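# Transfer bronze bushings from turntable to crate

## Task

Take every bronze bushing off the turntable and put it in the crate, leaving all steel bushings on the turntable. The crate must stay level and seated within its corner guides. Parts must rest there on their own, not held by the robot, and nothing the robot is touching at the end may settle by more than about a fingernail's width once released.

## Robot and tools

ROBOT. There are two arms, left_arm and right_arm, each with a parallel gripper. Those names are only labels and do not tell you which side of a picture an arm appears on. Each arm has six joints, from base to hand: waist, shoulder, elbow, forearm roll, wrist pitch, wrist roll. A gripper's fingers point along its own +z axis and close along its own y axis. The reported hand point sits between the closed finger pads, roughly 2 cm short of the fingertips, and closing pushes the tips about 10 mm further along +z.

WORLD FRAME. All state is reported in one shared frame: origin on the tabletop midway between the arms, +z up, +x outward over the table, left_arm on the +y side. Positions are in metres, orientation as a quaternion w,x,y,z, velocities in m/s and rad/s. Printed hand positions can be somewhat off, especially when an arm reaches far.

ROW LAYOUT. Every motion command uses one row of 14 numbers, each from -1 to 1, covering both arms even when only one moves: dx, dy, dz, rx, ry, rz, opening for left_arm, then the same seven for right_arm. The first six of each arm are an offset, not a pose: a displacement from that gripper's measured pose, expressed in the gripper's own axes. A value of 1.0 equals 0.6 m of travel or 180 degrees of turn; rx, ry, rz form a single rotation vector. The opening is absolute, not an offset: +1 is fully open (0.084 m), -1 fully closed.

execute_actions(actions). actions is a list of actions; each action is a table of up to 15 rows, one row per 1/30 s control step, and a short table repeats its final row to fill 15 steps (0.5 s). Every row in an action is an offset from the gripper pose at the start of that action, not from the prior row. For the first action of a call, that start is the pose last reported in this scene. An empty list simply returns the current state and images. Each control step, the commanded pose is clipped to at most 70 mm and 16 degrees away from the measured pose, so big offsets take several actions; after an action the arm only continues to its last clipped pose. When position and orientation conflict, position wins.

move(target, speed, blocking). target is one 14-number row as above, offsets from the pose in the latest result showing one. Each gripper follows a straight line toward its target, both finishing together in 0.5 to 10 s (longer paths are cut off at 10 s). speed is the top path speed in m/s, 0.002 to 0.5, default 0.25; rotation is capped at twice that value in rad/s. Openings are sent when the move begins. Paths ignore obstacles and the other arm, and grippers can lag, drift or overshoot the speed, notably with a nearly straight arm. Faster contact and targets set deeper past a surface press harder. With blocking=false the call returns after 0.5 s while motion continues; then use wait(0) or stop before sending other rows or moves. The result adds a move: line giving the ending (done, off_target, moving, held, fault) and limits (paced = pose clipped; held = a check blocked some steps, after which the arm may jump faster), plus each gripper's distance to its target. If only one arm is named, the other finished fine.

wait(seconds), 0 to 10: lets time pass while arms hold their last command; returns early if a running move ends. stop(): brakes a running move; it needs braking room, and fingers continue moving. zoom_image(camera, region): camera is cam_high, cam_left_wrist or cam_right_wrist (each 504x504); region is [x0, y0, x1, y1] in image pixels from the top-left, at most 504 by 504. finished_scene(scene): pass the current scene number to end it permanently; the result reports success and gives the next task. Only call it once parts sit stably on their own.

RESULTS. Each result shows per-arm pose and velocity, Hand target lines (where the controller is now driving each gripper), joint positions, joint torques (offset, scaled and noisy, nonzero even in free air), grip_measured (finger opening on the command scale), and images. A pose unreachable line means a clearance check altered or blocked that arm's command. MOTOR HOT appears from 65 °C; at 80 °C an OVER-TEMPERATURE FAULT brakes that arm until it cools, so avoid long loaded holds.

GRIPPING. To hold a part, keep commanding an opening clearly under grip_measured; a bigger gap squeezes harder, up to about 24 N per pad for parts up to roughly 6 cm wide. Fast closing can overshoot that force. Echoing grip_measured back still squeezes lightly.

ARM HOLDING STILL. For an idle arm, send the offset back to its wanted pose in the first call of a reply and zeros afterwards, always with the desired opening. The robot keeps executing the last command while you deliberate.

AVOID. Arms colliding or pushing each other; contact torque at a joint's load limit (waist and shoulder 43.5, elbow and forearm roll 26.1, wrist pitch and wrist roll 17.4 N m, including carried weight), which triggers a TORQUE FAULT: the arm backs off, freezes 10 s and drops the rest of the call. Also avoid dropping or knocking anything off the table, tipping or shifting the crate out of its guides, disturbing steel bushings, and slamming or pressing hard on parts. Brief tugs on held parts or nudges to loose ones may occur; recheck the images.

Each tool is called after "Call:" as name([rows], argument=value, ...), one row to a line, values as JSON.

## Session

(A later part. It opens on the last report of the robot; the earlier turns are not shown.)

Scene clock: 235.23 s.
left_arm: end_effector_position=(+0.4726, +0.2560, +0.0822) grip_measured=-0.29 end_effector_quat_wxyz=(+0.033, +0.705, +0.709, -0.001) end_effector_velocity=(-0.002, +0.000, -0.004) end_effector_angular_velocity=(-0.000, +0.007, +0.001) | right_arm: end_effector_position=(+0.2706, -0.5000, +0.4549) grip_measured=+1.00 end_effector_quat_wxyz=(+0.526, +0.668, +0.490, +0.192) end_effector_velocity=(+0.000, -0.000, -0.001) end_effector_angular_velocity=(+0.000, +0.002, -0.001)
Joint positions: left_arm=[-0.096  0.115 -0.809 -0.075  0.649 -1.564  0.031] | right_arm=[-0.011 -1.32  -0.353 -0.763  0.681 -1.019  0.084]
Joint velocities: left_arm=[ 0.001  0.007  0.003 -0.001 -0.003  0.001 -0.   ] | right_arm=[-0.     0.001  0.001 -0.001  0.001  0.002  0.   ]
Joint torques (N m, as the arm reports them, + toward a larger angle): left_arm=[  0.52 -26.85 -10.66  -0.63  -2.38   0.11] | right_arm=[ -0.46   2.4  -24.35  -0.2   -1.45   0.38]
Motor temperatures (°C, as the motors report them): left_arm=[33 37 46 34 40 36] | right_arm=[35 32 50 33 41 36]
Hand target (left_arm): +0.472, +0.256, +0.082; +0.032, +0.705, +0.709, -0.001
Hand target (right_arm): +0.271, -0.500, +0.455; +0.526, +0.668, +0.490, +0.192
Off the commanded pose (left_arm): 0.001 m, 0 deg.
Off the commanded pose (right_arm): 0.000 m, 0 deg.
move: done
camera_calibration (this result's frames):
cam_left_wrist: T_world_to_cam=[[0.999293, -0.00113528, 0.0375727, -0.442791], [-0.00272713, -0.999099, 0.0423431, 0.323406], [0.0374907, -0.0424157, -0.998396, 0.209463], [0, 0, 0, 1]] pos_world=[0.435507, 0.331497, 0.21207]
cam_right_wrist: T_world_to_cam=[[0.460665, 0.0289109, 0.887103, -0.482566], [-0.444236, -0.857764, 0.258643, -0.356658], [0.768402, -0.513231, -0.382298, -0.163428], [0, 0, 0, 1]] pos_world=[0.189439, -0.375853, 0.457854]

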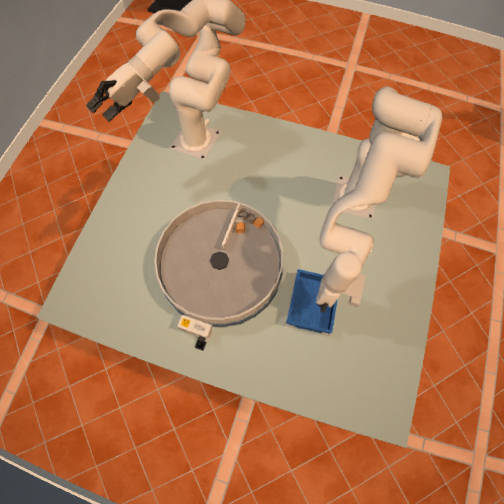

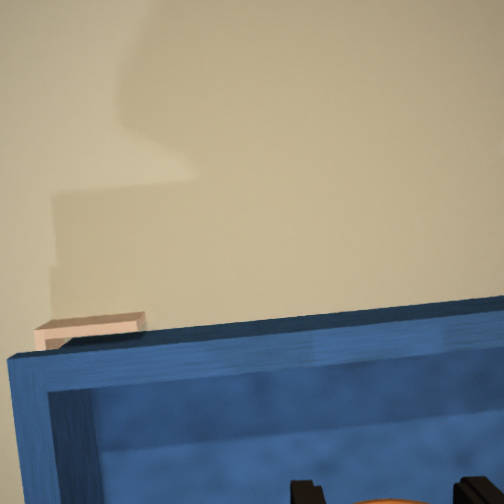

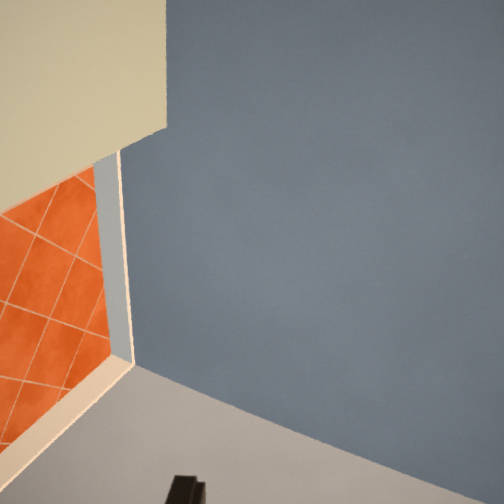

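Lower a bit, release, return.

Call:
move(target=[-0.03,0,0.06,0,0,0,-1,0,0,0,0,0,0,1], speed=0.08)

Call:
move(target=[0,0,0,0,0,0,0.3,0,0,0,0,0,0,1])

Call:
move(target=[0,0,-0.25,0,0,0,0.3,0,0,0,0,0,0,1])

Call:
move(target=[-0.5,-0.25,0,0,0,0,0.3,0,0,0,0,0,0,1])

Scene clock: 241.13 s.
left_arm: end_effector_position=(+0.4746, +0.2363, +0.0475) grip_measured=-0.29 end_effector_quat_wxyz=(+0.033, +0.705, +0.709, -0.001) end_effector_velocity=(-0.000, -0.001, -0.002) end_effector_angular_velocity=(+0.000, +0.001, -0.000) | right_arm: end_effector_position=(+0.2706, -0.5000, +0.4549) grip_measured=+1.00 end_effector_quat_wxyz=(+0.526, +0.668, +0.490, +0.192) end_effector_velocity=(+0.000, -0.000, -0.000) end_effector_angular_velocity=(-0.002, +0.000, -0.000)
Joint positions: left_arm=[-0.142  0.206 -0.804 -0.083  0.55  -1.599  0.031] | right_arm=[-0.011 -1.32  -0.353 -0.763  0.681 -1.019  0.084]
Joint velocities: left_arm=[-0.002  0.004  0.    -0.    -0.003 -0.001 -0.   ] | right_arm=[-0.     0.     0.    -0.002 -0.     0.     0.   ]
Joint torques (N m, as the arm reports them, + toward a larger angle): left_arm=[  0.54 -27.74  -9.93  -1.35  -2.42  -0.16] | right_arm=[ -0.65   2.52 -24.4   -0.21  -1.53   0.3 ]
Motor temperatures (°C, as the motors report them): left_arm=[33 37 46 34 40 36] | right_arm=[35 32 50 33 41 36]
Hand target (left_arm): +0.474, +0.236, +0.047; +0.033, +0.705, +0.709, -0.001
Hand target (right_arm): +0.271, -0.500, +0.455; +0.526, +0.668, +0.490, +0.192
Off the commanded pose (left_arm): 0.000 m, 0 deg.
Off the commanded pose (right_arm): 0.000 m, 0 deg.
move: done
camera_calibration (this result's frames):
cam_left_wrist: T_world_to_cam=[[0.999269, -0.00110203, 0.0382236, -0.443492], [-0.00273081, -0.999089, 0.0425859, 0.305216], [0.0381418, -0.0426591, -0.998361, 0.173675], [0, 0, 0, 1]] pos_world=[0.437377, 0.311858, 0.177345]
cam_right_wrist: T_world_to_cam=[[0.460665, 0.0289111, 0.887103, -0.482566], [-0.444236, -0.857764, 0.258643, -0.356658], [0.768402, -0.513231, -0.382298, -0.163428], [0, 0, 0, 1]] pos_world=[0.189439, -0.375853, 0.457854]

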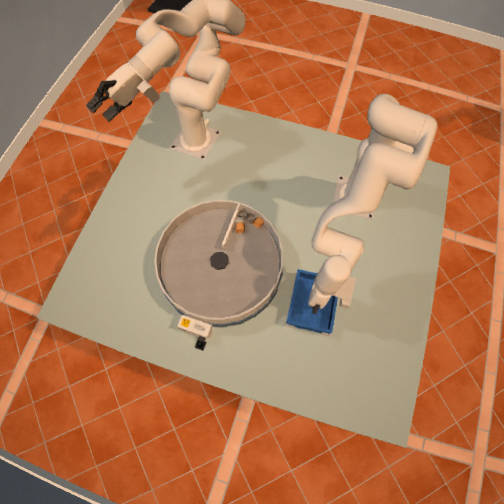

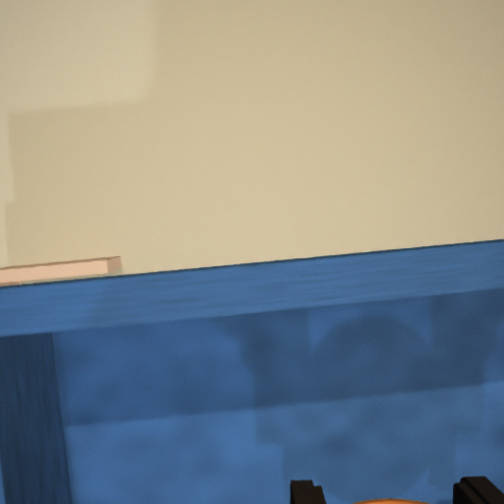

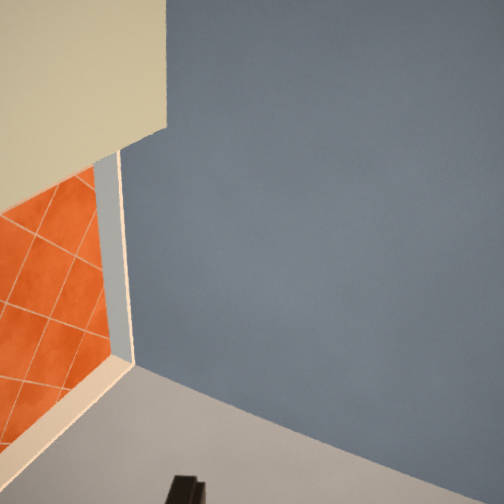

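Scene clock: 241.67 s.
left_arm: end_effector_position=(+0.4746, +0.2363, +0.0476) grip_measured=+0.29 end_effector_quat_wxyz=(+0.033, +0.705, +0.709, -0.001) end_effector_velocity=(-0.001, +0.000, -0.001) end_effector_angular_velocity=(+0.000, +0.002, +0.001) | right_arm: end_effector_position=(+0.2706, -0.5000, +0.4549) grip_measured=+1.00 end_effector_quat_wxyz=(+0.526, +0.668, +0.490, +0.192) end_effector_velocity=(-0.000, -0.000, -0.000) end_effector_angular_velocity=(+0.000, -0.000, -0.000)
Joint positions: left_arm=[-0.142  0.206 -0.804 -0.083  0.55  -1.599  0.056] | right_arm=[-0.011 -1.32  -0.353 -0.763  0.681 -1.019  0.084]
Joint velocities: left_arm=[ 0.     0.     0.001  0.     0.    -0.001  0.   ] | right_arm=[-0.    -0.001  0.001 -0.    -0.     0.001  0.   ]
Joint torques (N m, as the arm reports them, + toward a larger angle): left_arm=[  0.38 -28.04  -9.96  -0.98  -2.64   0.  ] | right_arm=[ -0.64   2.31 -24.59  -0.07  -1.56   0.21]
Motor temperatures (°C, as the motors report them): left_arm=[33 37 46 34 40 36] | right_arm=[35 32 50 33 41 36]
Hand target (left_arm): +0.475, +0.236, +0.048; +0.033, +0.705, +0.709, -0.001
Hand target (right_arm): +0.271, -0.500, +0.455; +0.526, +0.668, +0.490, +0.192
Off the commanded pose (left_arm): 0.000 m, 0 deg.
Off the commanded pose (right_arm): 0.000 m, 0 deg.
move: done
camera_calibration (this result's frames):
cam_left_wrist: T_world_to_cam=[[0.999267, -0.00109413, 0.0382685, -0.443509], [-0.00272498, -0.999089, 0.0425897, 0.305215], [0.0381871, -0.0426628, -0.998359, 0.173672], [0, 0, 0, 1]] pos_world=[0.437384, 0.311861, 0.177361]
cam_right_wrist: T_world_to_cam=[[0.460665, 0.0289111, 0.887103, -0.482566], [-0.444236, -0.857764, 0.258643, -0.356658], [0.768402, -0.513231, -0.382298, -0.163428], [0, 0, 0, 1]] pos_world=[0.189439, -0.375853, 0.457854]

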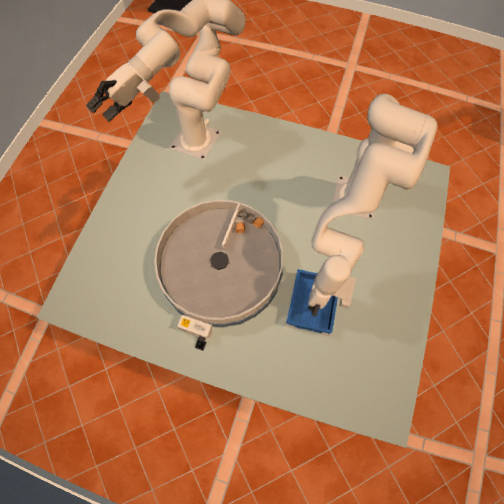

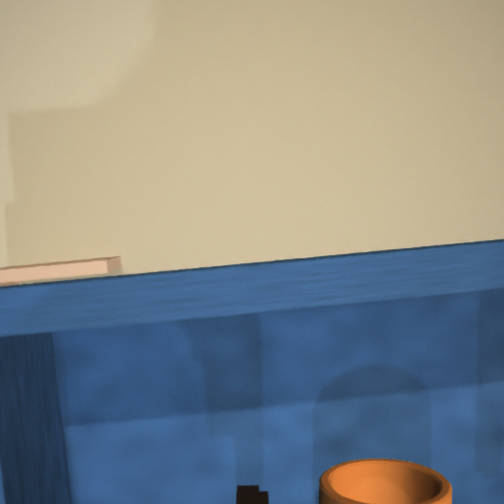

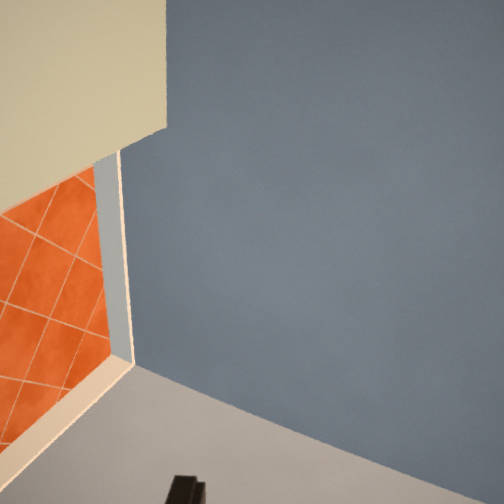

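Scene clock: 242.77 s.
left_arm: end_effector_position=(+0.4671, +0.2438, +0.1961) grip_measured=+0.29 end_effector_quat_wxyz=(+0.032, +0.705, +0.709, -0.001) end_effector_velocity=(+0.003, +0.001, +0.007) end_effector_angular_velocity=(-0.001, -0.009, +0.001) | right_arm: end_effector_position=(+0.2706, -0.5000, +0.4549) grip_measured=+1.00 end_effector_quat_wxyz=(+0.526, +0.668, +0.490, +0.192) end_effector_velocity=(-0.000, -0.000, +0.000) end_effector_angular_velocity=(-0.002, -0.001, +0.000)
Joint positions: left_arm=[-0.12  -0.093 -0.932 -0.053  0.979 -1.618  0.056] | right_arm=[-0.011 -1.32  -0.353 -0.763  0.681 -1.019  0.084]
Joint velocities: left_arm=[ 0.002 -0.007 -0.012 -0.     0.009  0.001  0.   ] | right_arm=[ 0.    -0.    -0.    -0.002 -0.001  0.     0.   ]
Joint torques (N m, as the arm reports them, + toward a larger angle): left_arm=[  0.06 -23.59 -11.96  -1.15  -2.33   0.04] | right_arm=[ -0.53   2.43 -24.67   0.    -1.55   0.22]
Motor temperatures (°C, as the motors report them): left_arm=[33 37 46 34 40 36] | right_arm=[35 32 50 33 41 36]
Hand target (left_arm): +0.467, +0.244, +0.197; +0.033, +0.705, +0.709, -0.001
Hand target (right_arm): +0.271, -0.500, +0.455; +0.526, +0.668, +0.490, +0.192
Off the commanded pose (left_arm): 0.001 m, 0 deg.
Off the commanded pose (right_arm): 0.000 m, 0 deg.
move: done
camera_calibration (this result's frames):
cam_left_wrist: T_world_to_cam=[[0.999335, -0.000652849, 0.0364531, -0.441463], [-0.00218047, -0.99912, 0.0418823, 0.306199], [0.0363937, -0.041934, -0.998457, 0.323264], [0, 0, 0, 1]] pos_world=[0.430072, 0.319197, 0.326033]
cam_right_wrist: T_world_to_cam=[[0.460665, 0.028911, 0.887103, -0.482566], [-0.444236, -0.857764, 0.258643, -0.356658], [0.768402, -0.513231, -0.382298, -0.163428], [0, 0, 0, 1]] pos_world=[0.189439, -0.375853, 0.457855]

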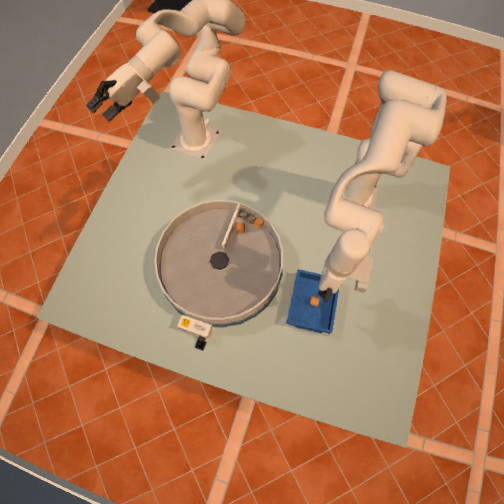

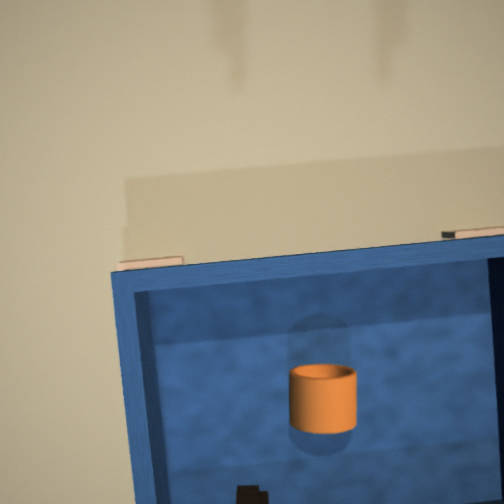

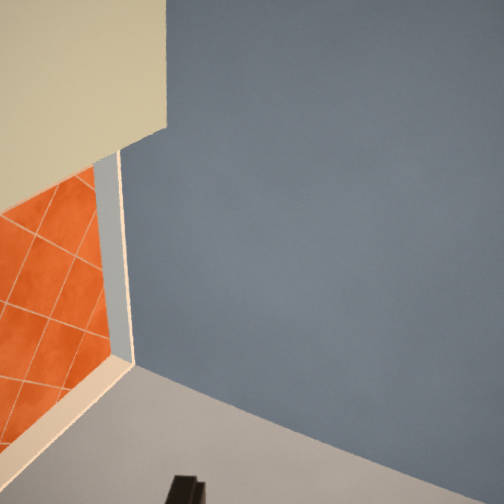

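Scene clock: 244.67 s.
left_arm: end_effector_position=(+0.3190, -0.0562, +0.2043) grip_measured=+0.29 end_effector_quat_wxyz=(+0.033, +0.704, +0.709, -0.001) end_effector_velocity=(-0.001, -0.002, -0.000) end_effector_angular_velocity=(+0.001, +0.000, -0.003) | right_arm: end_effector_position=(+0.2706, -0.5000, +0.4549) grip_measured=+1.00 end_effector_quat_wxyz=(+0.526, +0.668, +0.490, +0.192) end_effector_velocity=(-0.000, +0.000, +0.000) end_effector_angular_velocity=(-0.001, +0.000, +0.001)
Joint positions: left_arm=[-0.903 -0.101 -0.943  0.002  0.979 -2.431  0.056] | right_arm=[-0.011 -1.32  -0.353 -0.763  0.681 -1.019  0.084]
Joint velocities: left_arm=[-0.006  0.004 -0.004  0.001  0.002 -0.004 -0.   ] | right_arm=[-0.    -0.     0.    -0.    -0.    -0.001  0.   ]
Joint torques (N m, as the arm reports them, + toward a larger angle): left_arm=[ -0.06 -23.87 -12.39  -1.21  -2.49   0.03] | right_arm=[ -0.78   2.26 -24.34  -0.16  -1.57   0.22]
Motor temperatures (°C, as the motors report them): left_arm=[33 37 46 34 40 36] | right_arm=[35 32 50 33 41 36]
Hand target (left_arm): +0.319, -0.057, +0.204; +0.033, +0.705, +0.709, -0.001
Hand target (right_arm): +0.271, -0.500, +0.455; +0.526, +0.668, +0.490, +0.192
Off the commanded pose (left_arm): 0.001 m, 0 deg.
Off the commanded pose (right_arm): 0.000 m, 0 deg.
move: done
camera_calibration (this result's frames):
cam_left_wrist: T_world_to_cam=[[0.999306, 0.0000304595, 0.0372582, -0.294112], [-0.00156785, -0.999079, 0.0428684, 0.00545156], [0.0372252, -0.042897, -0.998386, 0.323891], [0, 0, 0, 1]] pos_world=[0.281859, 0.0193495, 0.334093]
cam_right_wrist: T_world_to_cam=[[0.460665, 0.0289109, 0.887103, -0.482566], [-0.444236, -0.857764, 0.258643, -0.356658], [0.768402, -0.513231, -0.382298, -0.163428], [0, 0, 0, 1]] pos_world=[0.189439, -0.375853, 0.457855]

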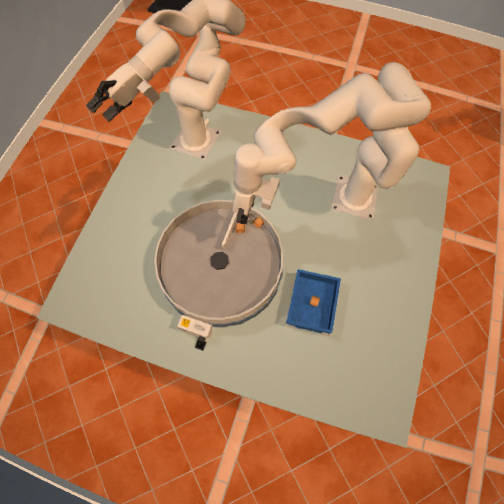

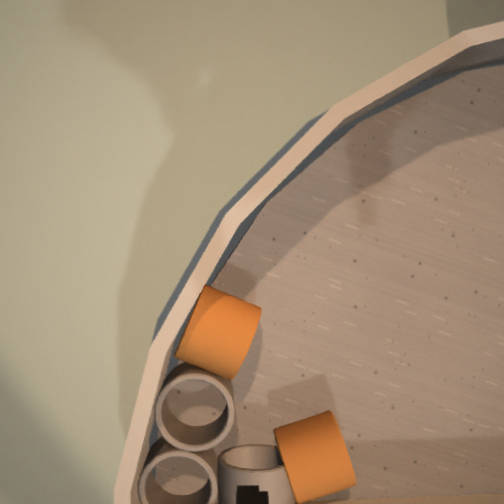

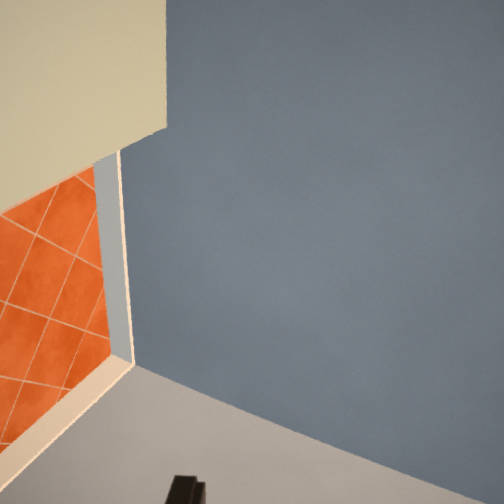

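Call:
move(target=[0.015,-0.024,0.12,0,0,-0.11,0.3,0,0,0,0,0,0,1], speed=0.15)

Call:
move(target=[0,0,0.09,0,0,0,0.3,0,0,0,0,0,0,1], speed=0.05)

Call:
move(target=[-0.05,0,0,0,0,0,0.3,0,0,0,0,0,0,1], speed=0.04)

Call:
move(target=[0,0,0,0,0,0,-1,0,0,0,0,0,0,1])

Call:
move(target=[0,0,-0.2,0,0,0,-1,0,0,0,0,0,0,1], speed=0.15)

Scene clock: 253.40 s.
left_arm: end_effector_position=(+0.3079, -0.0511, +0.1317) grip_measured=+0.29 end_effector_quat_wxyz=(+0.032, +0.572, +0.819, -0.007) end_effector_velocity=(-0.000, +0.000, -0.002) end_effector_angular_velocity=(-0.000, -0.001, +0.007) | right_arm: end_effector_position=(+0.2706, -0.5000, +0.4549) grip_measured=+1.00 end_effector_quat_wxyz=(+0.526, +0.668, +0.490, +0.192) end_effector_velocity=(-0.000, -0.000, +0.000) end_effector_angular_velocity=(-0.001, -0.001, -0.000)
Joint positions: left_arm=[-0.914 -0.033 -0.792  0.003  0.759 -2.788  0.056] | right_arm=[-0.011 -1.32  -0.353 -0.763  0.681 -1.019  0.084]
Joint velocities: left_arm=[-0.001  0.002  0.003  0.001 -0.005 -0.009  0.   ] | right_arm=[-0.    -0.001  0.    -0.001 -0.     0.001  0.   ]
Joint torques (N m, as the arm reports them, + toward a larger angle): left_arm=[  0.63 -24.05 -11.31  -1.17  -2.42   0.09] | right_arm=[ -0.48   2.16 -24.38  -0.33  -1.62   0.33]
Motor temperatures (°C, as the motors report them): left_arm=[33 37 47 34 40 36] | right_arm=[35 32 50 33 41 36]
Hand target (left_arm): +0.308, -0.051, +0.131; +0.032, +0.572, +0.820, -0.007
Hand target (right_arm): +0.271, -0.500, +0.455; +0.526, +0.668, +0.490, +0.192
Off the commanded pose (left_arm): 0.001 m, 0 deg.
Off the commanded pose (right_arm): 0.000 m, 0 deg.
move: done
camera_calibration (this result's frames):
cam_left_wrist: T_world_to_cam=[[0.941121, 0.33757, 0.0183687, -0.242646], [0.336138, -0.940162, 0.0557409, -0.0890444], [0.036086, -0.0462845, -0.998276, 0.25224], [0, 0, 0, 1]] pos_world=[0.249189, 0.00986884, 0.261225]
cam_right_wrist: T_world_to_cam=[[0.460665, 0.0289109, 0.887103, -0.482566], [-0.444236, -0.857764, 0.258643, -0.356658], [0.768402, -0.513231, -0.382298, -0.163428], [0, 0, 0, 1]] pos_world=[0.189439, -0.375853, 0.457854]

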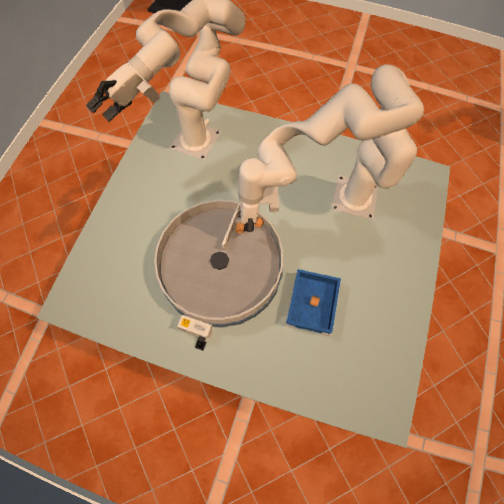

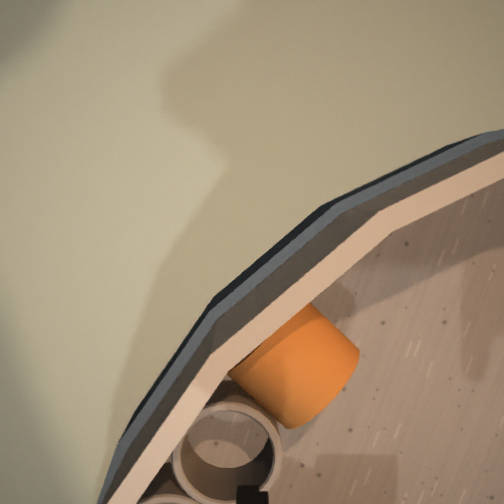

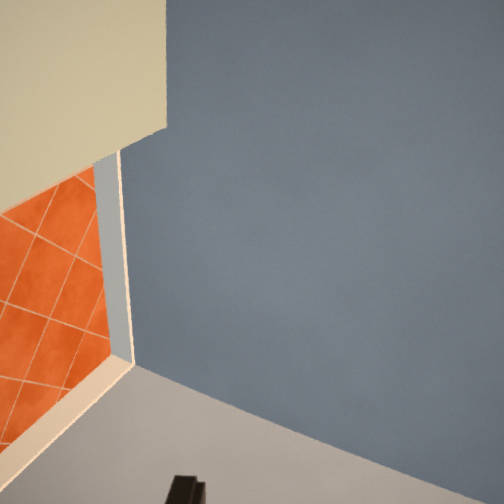

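Scene clock: 255.47 s.
left_arm: end_effector_position=(+0.3123, -0.0546, +0.0948) grip_measured=+0.32 end_effector_quat_wxyz=(+0.043, +0.574, +0.818, -0.010) end_effector_velocity=(+0.000, -0.000, +0.001) end_effector_angular_velocity=(-0.001, -0.001, -0.001) | right_arm: end_effector_position=(+0.2706, -0.5000, +0.4549) grip_measured=+1.00 end_effector_quat_wxyz=(+0.526, +0.668, +0.490, +0.192) end_effector_velocity=(-0.000, -0.000, -0.001) end_effector_angular_velocity=(+0.002, +0.001, -0.001)
Joint positions: left_arm=[-0.912  0.048 -0.755  0.004  0.62  -2.783  0.057] | right_arm=[-0.011 -1.32  -0.353 -0.763  0.681 -1.019  0.084]
Joint velocities: left_arm=[-0.001 -0.001 -0.001  0.001 -0.    -0.    -0.   ] | right_arm=[ 0.    -0.     0.001  0.001  0.002  0.001  0.   ]
Joint torques (N m, as the arm reports them, + toward a larger angle): left_arm=[-12.62  29.23  -5.19  -4.14 -15.09  -1.82] | right_arm=[ -0.49   2.49 -24.53  -0.26  -1.57   0.24]
Motor temperatures (°C, as the motors report them): left_arm=[33 37 47 34 42 36] | right_arm=[35 32 50 33 41 36]
Hand target (left_arm): +0.310, -0.053, +0.078; +0.032, +0.572, +0.819, -0.007
Hand target (right_arm): +0.271, -0.500, +0.455; +0.526, +0.668, +0.490, +0.192
Off the commanded pose (left_arm): 0.017 m, 1 deg.
Off the commanded pose (right_arm): 0.000 m, 0 deg.
move: off_target (left_arm)
camera_calibration (this result's frames):
cam_left_wrist: T_world_to_cam=[[0.941996, 0.334579, 0.0264683, -0.246131], [0.331835, -0.940278, 0.0759125, -0.0924008], [0.0502862, -0.0627261, -0.996763, 0.209555], [0, 0, 0, 1]] pos_world=[0.251979, 0.00861235, 0.222405]
cam_right_wrist: T_world_to_cam=[[0.460665, 0.0289109, 0.887103, -0.482566], [-0.444236, -0.857764, 0.258643, -0.356658], [0.768402, -0.513231, -0.382298, -0.163428], [0, 0, 0, 1]] pos_world=[0.189439, -0.375853, 0.457855]

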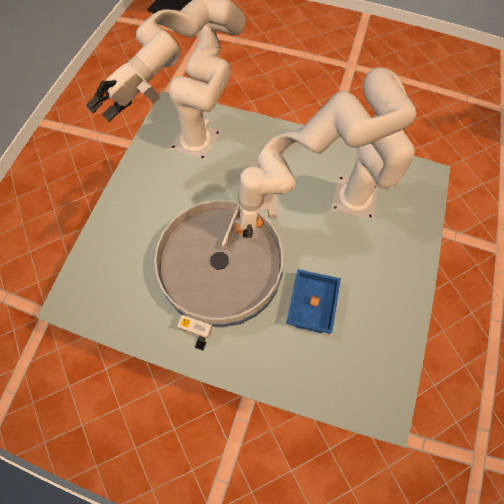

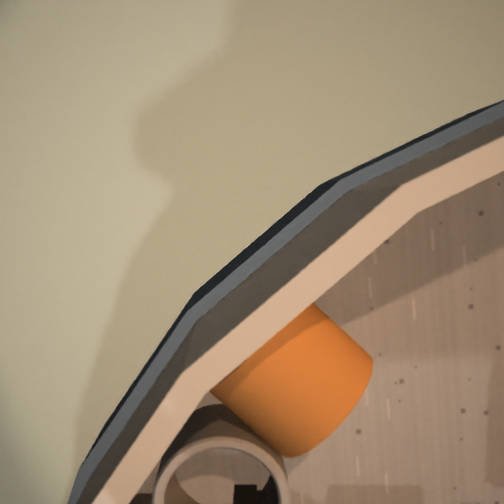

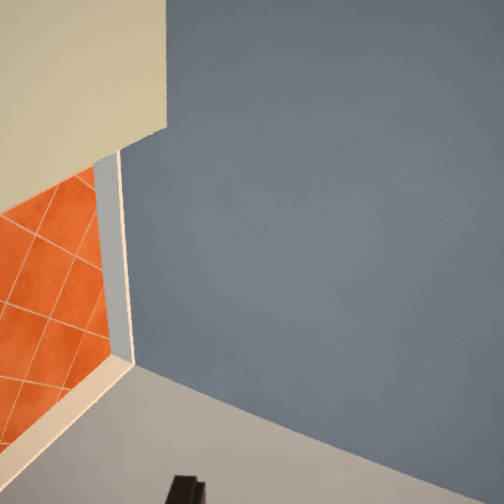

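Scene clock: 265.93 s.
left_arm: end_effector_position=(+0.3073, -0.0499, +0.0955) grip_measured=+0.30 end_effector_quat_wxyz=(+0.011, +0.574, +0.819, -0.000) end_effector_velocity=(-0.000, +0.000, -0.000) end_effector_angular_velocity=(+0.000, +0.000, +0.002) | right_arm: end_effector_position=(+0.2706, -0.5000, +0.4549) grip_measured=+1.00 end_effector_quat_wxyz=(+0.526, +0.668, +0.490, +0.192) end_effector_velocity=(-0.000, -0.000, -0.001) end_effector_angular_velocity=(-0.001, +0.003, -0.002)
Joint positions: left_arm=[-0.914  0.062 -0.797  0.008  0.714 -2.787  0.057] | right_arm=[-0.011 -1.32  -0.353 -0.763  0.681 -1.019  0.084]
Joint velocities: left_arm=[ 0.     0.     0.     0.     0.    -0.001  0.   ] | right_arm=[ 0.     0.001  0.001 -0.002  0.002  0.001  0.   ]
Joint torques (N m, as the arm reports them, + toward a larger angle): left_arm=[ 0.4  -5.8  -0.12 -0.33  1.84  0.21] | right_arm=[ -0.57   2.46 -24.62  -0.03  -1.47   0.28]
Motor temperatures (°C, as the motors report them): left_arm=[33 36 43 34 42 36] | right_arm=[35 32 50 33 41 36]
Hand target (left_arm): +0.305, -0.047, +0.093; +0.007, +0.574, +0.819, +0.001
Hand target (right_arm): +0.271, -0.500, +0.455; +0.526, +0.668, +0.490, +0.192
Off the commanded pose (left_arm): 0.036 m, 4 deg.
Off the commanded pose (right_arm): 0.000 m, 0 deg.
TORQUE FAULT: the external load on joint 5 (wrist pitch) of the left arm reached its load limit, and that arm stopped for 10 seconds. That time counts as 18 of the actions that you can send in this scene. A torque fault stops only its own arm. That arm's remaining commands of this call were not run. Joint 5 (wrist pitch) of that arm moved back by up to 3 degrees. That arm holds there, with its grip as last carried out, and accepts commands again: back off and push less far. That arm stops again, at the same cost, whenever a joint's load reaches its limit.
move: fault (left_arm)
camera_calibration (this result's frames):
cam_left_wrist: T_world_to_cam=[[0.942829, 0.333242, 0.00488221, -0.241268], [0.33316, -0.942785, 0.0126772, -0.0807662], [0.00882744, -0.0103259, -0.999908, 0.226439], [0, 0, 0, 1]] pos_world=[0.252384, 0.0065937, 0.22862]
cam_right_wrist: T_world_to_cam=[[0.460665, 0.0289108, 0.887103, -0.482566], [-0.444236, -0.857764, 0.258642, -0.356658], [0.768402, -0.513231, -0.382298, -0.163428], [0, 0, 0, 1]] pos_world=[0.189439, -0.375853, 0.457854]

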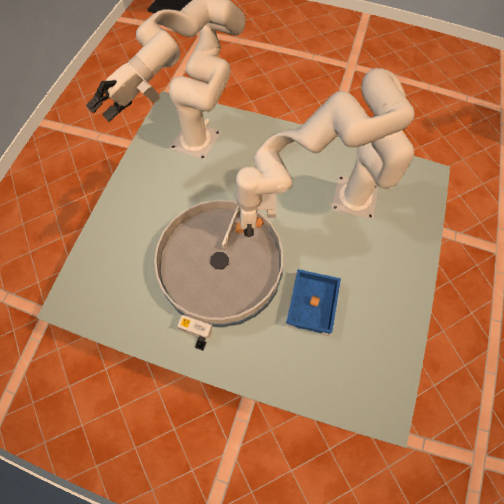

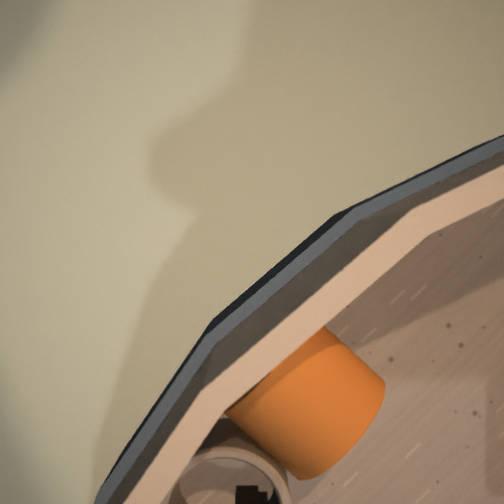

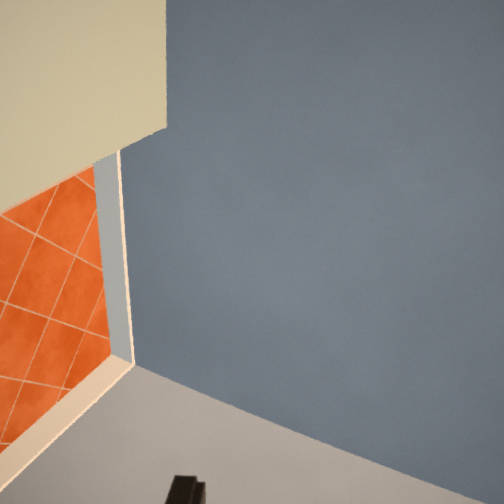

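not run: a fault stop came before this call.

not run: a fault stop came before this call.

Call:
move(target=[0,0,-0.06,0,0,0,0.3,0,0,0,0,0,0,1], speed=0.08)

Call:
move(target=[0,0.02,0,0,0,-0.22,0,0,0,0,0,0,0,1], speed=0.2)

Scene clock: 275.40 s.
left_arm: end_effector_position=(+0.3064, -0.0490, +0.1308) grip_measured=+0.29 end_effector_quat_wxyz=(+0.010, +0.574, +0.819, +0.000) end_effector_velocity=(+0.001, -0.002, +0.004) end_effector_angular_velocity=(-0.005, -0.004, +0.001) | right_arm: end_effector_position=(+0.2706, -0.5000, +0.4549) grip_measured=+1.00 end_effector_quat_wxyz=(+0.526, +0.668, +0.490, +0.192) end_effector_velocity=(-0.000, -0.000, +0.001) end_effector_angular_velocity=(-0.004, -0.001, +0.001)
Joint positions: left_arm=[-0.915 -0.01  -0.829  0.007  0.819 -2.787  0.056] | right_arm=[-0.011 -1.32  -0.353 -0.763  0.681 -1.019  0.084]
Joint velocities: left_arm=[ 0.    -0.004 -0.006 -0.     0.004 -0.001  0.   ] | right_arm=[-0.    -0.001  0.    -0.003 -0.001 -0.001  0.   ]
Joint torques (N m, as the arm reports them, + toward a larger angle): left_arm=[  0.47 -24.5  -11.74  -1.51  -2.22   0.05] | right_arm=[ -0.81   2.68 -24.35  -0.24  -1.58   0.31]
Motor temperatures (°C, as the motors report them): left_arm=[33 36 42 34 41 36] | right_arm=[35 32 50 33 41 36]
Hand target (left_arm): +0.307, -0.049, +0.131; +0.011, +0.574, +0.819, -0.000
Hand target (right_arm): +0.271, -0.500, +0.455; +0.526, +0.668, +0.490, +0.192
Off the commanded pose (left_arm): 0.001 m, 0 deg.
Off the commanded pose (right_arm): 0.000 m, 0 deg.
move: done
camera_calibration (this result's frames):
cam_left_wrist: T_world_to_cam=[[0.942797, 0.333335, 0.00456844, -0.240878], [0.333267, -0.942762, 0.011488, -0.0800426], [0.00813631, -0.00930833, -0.999924, 0.262111], [0, 0, 0, 1]] pos_world=[0.251642, 0.00727172, 0.264111]
cam_right_wrist: T_world_to_cam=[[0.460665, 0.0289109, 0.887103, -0.482566], [-0.444236, -0.857764, 0.258642, -0.356658], [0.768402, -0.513231, -0.382298, -0.163428], [0, 0, 0, 1]] pos_world=[0.189439, -0.375853, 0.457855]

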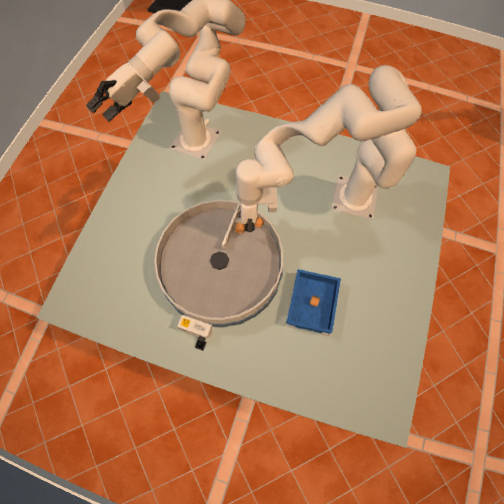

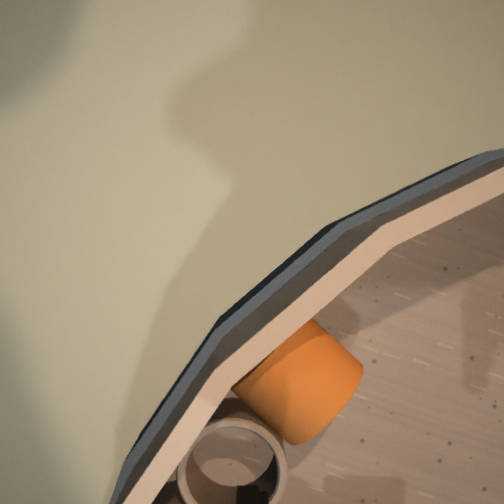

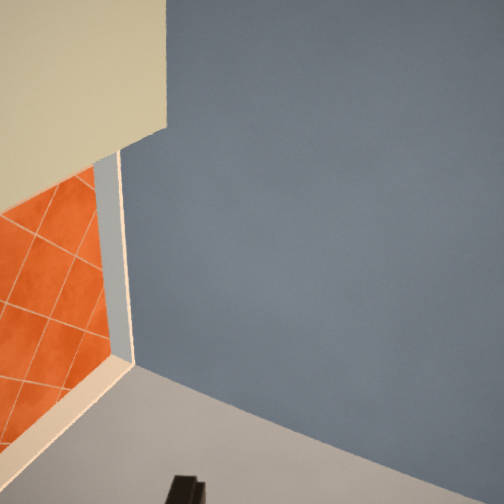

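Scene clock: 277.57 s.
left_arm: end_effector_position=(+0.3177, -0.0450, +0.1310) grip_measured=-0.01 end_effector_quat_wxyz=(+0.009, +0.263, +0.965, -0.003) end_effector_velocity=(+0.000, -0.000, +0.000) end_effector_angular_velocity=(-0.000, -0.001, +0.008) | right_arm: end_effector_position=(+0.2706, -0.5000, +0.4549) grip_measured=+1.00 end_effector_quat_wxyz=(+0.526, +0.668, +0.490, +0.192) end_effector_velocity=(+0.000, +0.000, -0.000) end_effector_angular_velocity=(-0.001, +0.001, +0.001)
Joint positions: left_arm=[-0.889  0.004 -0.845  0.006  0.822 -3.451  0.044] | right_arm=[-0.011 -1.32  -0.353 -0.763  0.681 -1.019  0.084]
Joint velocities: left_arm=[-0.001  0.    -0.001  0.001  0.001 -0.01  -0.   ] | right_arm=[ 0.     0.001  0.    -0.001 -0.001 -0.001  0.   ]
Joint torques (N m, as the arm reports them, + toward a larger angle): left_arm=[ -0.05 -24.74 -11.41  -1.    -2.19   0.08] | right_arm=[ -0.48   2.29 -24.36  -0.11  -1.49   0.25]
Motor temperatures (°C, as the motors report them): left_arm=[33 36 42 34 41 36] | right_arm=[35 32 50 33 41 36]
Hand target (left_arm): +0.318, -0.045, +0.131; +0.010, +0.263, +0.965, -0.003
Hand target (right_arm): +0.271, -0.500, +0.455; +0.526, +0.668, +0.490, +0.192
Off the commanded pose (left_arm): 0.000 m, 0 deg.
Off the commanded pose (right_arm): 0.000 m, 0 deg.
move: done
camera_calibration (this result's frames):
cam_left_wrist: T_world_to_cam=[[0.51467, 0.857344, -0.0086811, -0.0915321], [0.857346, -0.514517, 0.0151739, -0.227691], [0.00854266, -0.0152522, -0.999847, 0.261788], [0, 0, 0, 1]] pos_world=[0.240082, -0.0346834, 0.264408]
cam_right_wrist: T_world_to_cam=[[0.460665, 0.0289112, 0.887103, -0.482566], [-0.444236, -0.857764, 0.258643, -0.356658], [0.768402, -0.513231, -0.382298, -0.163428], [0, 0, 0, 1]] pos_world=[0.189439, -0.375853, 0.457855]

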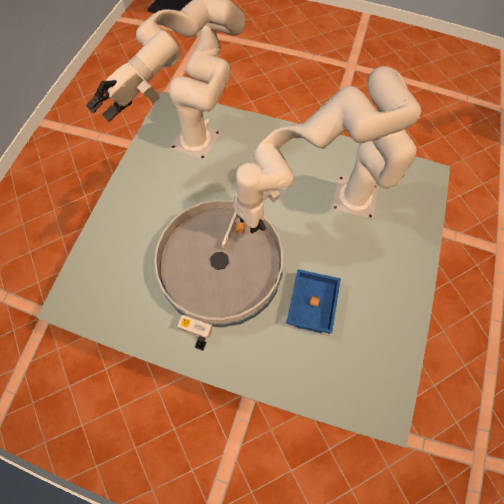

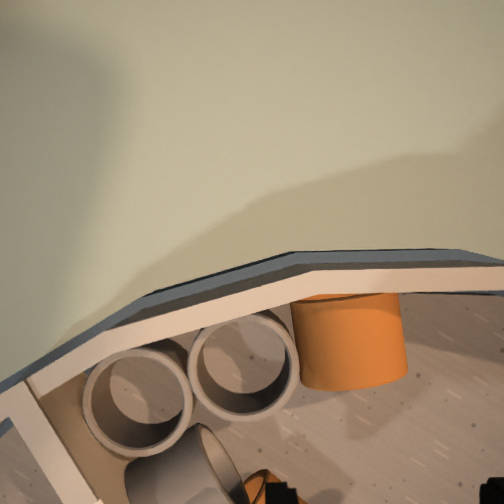

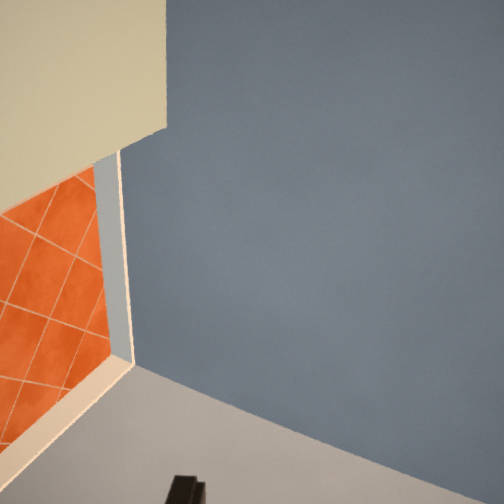

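Call:
move(target=[0.02,0,0,0,0,0,-0.15,0,0,0,0,0,0,1], speed=0.08)

Call:
move(target=[0,0,0.09,0,0,0,-0.15,0,0,0,0,0,0,1], speed=0.04)

Scene clock: 282.93 s.
left_arm: end_effector_position=(+0.3075, -0.0389, +0.1307) grip_measured=-0.16 end_effector_quat_wxyz=(+0.009, +0.263, +0.965, -0.003) end_effector_velocity=(-0.002, +0.000, -0.000) end_effector_angular_velocity=(-0.001, +0.000, +0.001) | right_arm: end_effector_position=(+0.2706, -0.5000, +0.4549) grip_measured=+1.00 end_effector_quat_wxyz=(+0.526, +0.668, +0.490, +0.192) end_effector_velocity=(+0.000, +0.000, +0.000) end_effector_angular_velocity=(-0.002, -0.000, +0.000)
Joint positions: left_arm=[-0.897 -0.032 -0.803  0.006  0.816 -3.46   0.037] | right_arm=[-0.011 -1.32  -0.353 -0.763  0.681 -1.019  0.084]
Joint velocities: left_arm=[-0.002 -0.005  0.006 -0.001 -0.001 -0.002 -0.   ] | right_arm=[-0.     0.    -0.    -0.002 -0.001 -0.     0.   ]
Joint torques (N m, as the arm reports them, + toward a larger angle): left_arm=[  0.16 -23.88 -11.52  -1.27  -2.31   0.04] | right_arm=[ -0.67   2.36 -24.35  -0.33  -1.49   0.29]
Motor temperatures (°C, as the motors report them): left_arm=[33 36 44 34 41 36] | right_arm=[35 32 50 33 41 36]
Hand target (left_arm): +0.307, -0.039, +0.131; +0.009, +0.263, +0.965, -0.003
Hand target (right_arm): +0.271, -0.500, +0.455; +0.526, +0.668, +0.490, +0.192
Off the commanded pose (left_arm): 0.000 m, 0 deg.
Off the commanded pose (right_arm): 0.000 m, 0 deg.
move: done
camera_calibration (this result's frames):
cam_left_wrist: T_world_to_cam=[[0.514672, 0.857343, -0.00870775, -0.0914448], [0.857345, -0.514518, 0.0152001, -0.215863], [0.00855136, -0.0152886, -0.999847, 0.261711], [0, 0, 0, 1]] pos_world=[0.229895, -0.0286647, 0.264155]
cam_right_wrist: T_world_to_cam=[[0.460665, 0.0289113, 0.887103, -0.482566], [-0.444236, -0.857764, 0.258643, -0.356658], [0.768403, -0.513231, -0.382298, -0.163428], [0, 0, 0, 1]] pos_world=[0.189439, -0.375853, 0.457855]

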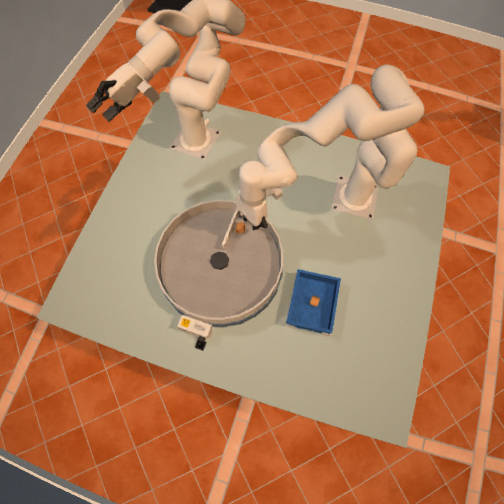

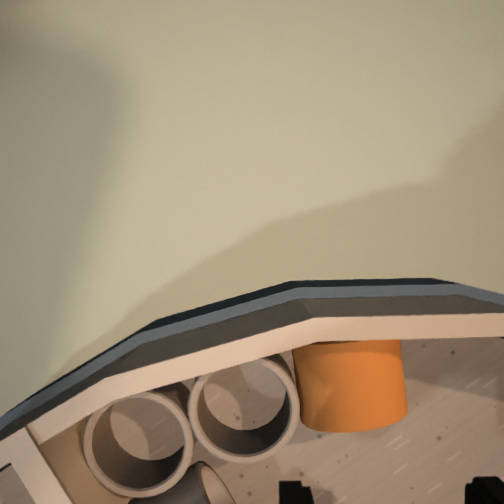

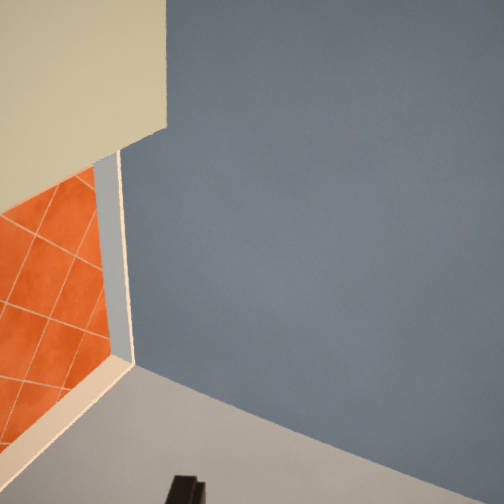

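Scene clock: 284.60 s.
left_arm: end_effector_position=(+0.3096, -0.0402, +0.0779) grip_measured=-0.17 end_effector_quat_wxyz=(+0.011, +0.263, +0.965, -0.004) end_effector_velocity=(-0.002, -0.000, -0.002) end_effector_angular_velocity=(+0.002, +0.002, -0.003) | right_arm: end_effector_position=(+0.2706, -0.5000, +0.4549) grip_measured=+1.00 end_effector_quat_wxyz=(+0.526, +0.668, +0.490, +0.192) end_effector_velocity=(-0.000, -0.000, +0.000) end_effector_angular_velocity=(-0.004, +0.000, -0.000)
Joint positions: left_arm=[-0.895  0.083 -0.76   0.008  0.654 -3.461  0.037] | right_arm=[-0.011 -1.32  -0.353 -0.763  0.681 -1.019  0.084]
Joint velocities: left_arm=[-0.004  0.004  0.003 -0.    -0.005 -0.001 -0.   ] | right_arm=[-0.    -0.001 -0.    -0.003  0.    -0.001  0.   ]
Joint torques (N m, as the arm reports them, + toward a larger angle): left_arm=[ -6.79 -16.84  -2.88  -2.7    2.11   0.35] | right_arm=[ -0.66   2.46 -24.4   -0.08  -1.57   0.34]
Motor temperatures (°C, as the motors report them): left_arm=[33 37 44 34 41 36] | right_arm=[35 32 50 33 41 36]
Hand target (left_arm): +0.308, -0.040, +0.077; +0.009, +0.264, +0.965, -0.004
Hand target (right_arm): +0.271, -0.500, +0.455; +0.526, +0.668, +0.490, +0.192
Off the commanded pose (left_arm): 0.002 m, 0 deg.
Off the commanded pose (right_arm): 0.000 m, 0 deg.
move: done
camera_calibration (this result's frames):
cam_left_wrist: T_world_to_cam=[[0.513948, 0.857768, -0.00961324, -0.0916268], [0.857754, -0.513733, 0.018349, -0.217811], [0.0108005, -0.0176762, -0.999785, 0.208067], [0, 0, 0, 1]] pos_world=[0.231672, -0.0296243, 0.211139]
cam_right_wrist: T_world_to_cam=[[0.460665, 0.0289113, 0.887103, -0.482566], [-0.444236, -0.857764, 0.258643, -0.356658], [0.768403, -0.513231, -0.382298, -0.163428], [0, 0, 0, 1]] pos_world=[0.189439, -0.375853, 0.457855]

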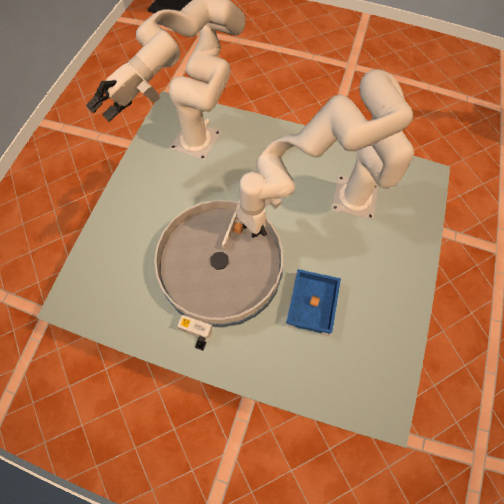

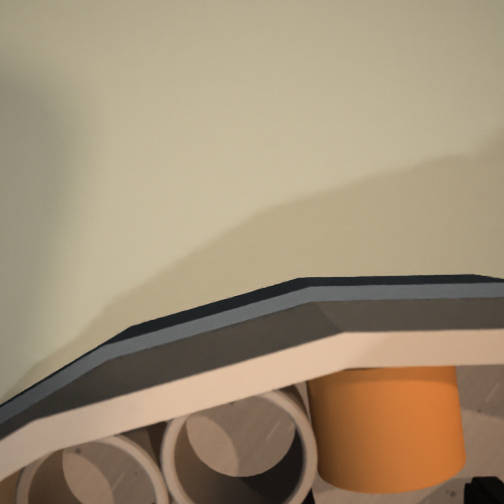

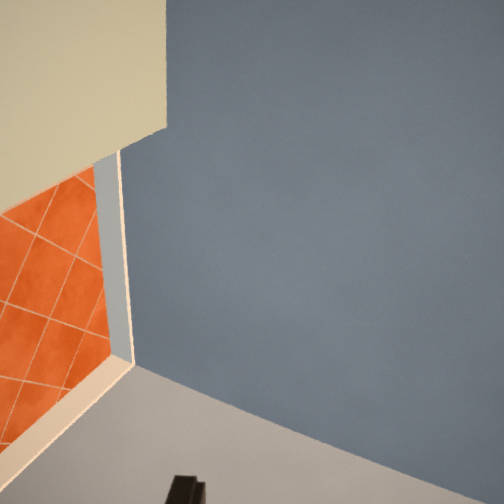

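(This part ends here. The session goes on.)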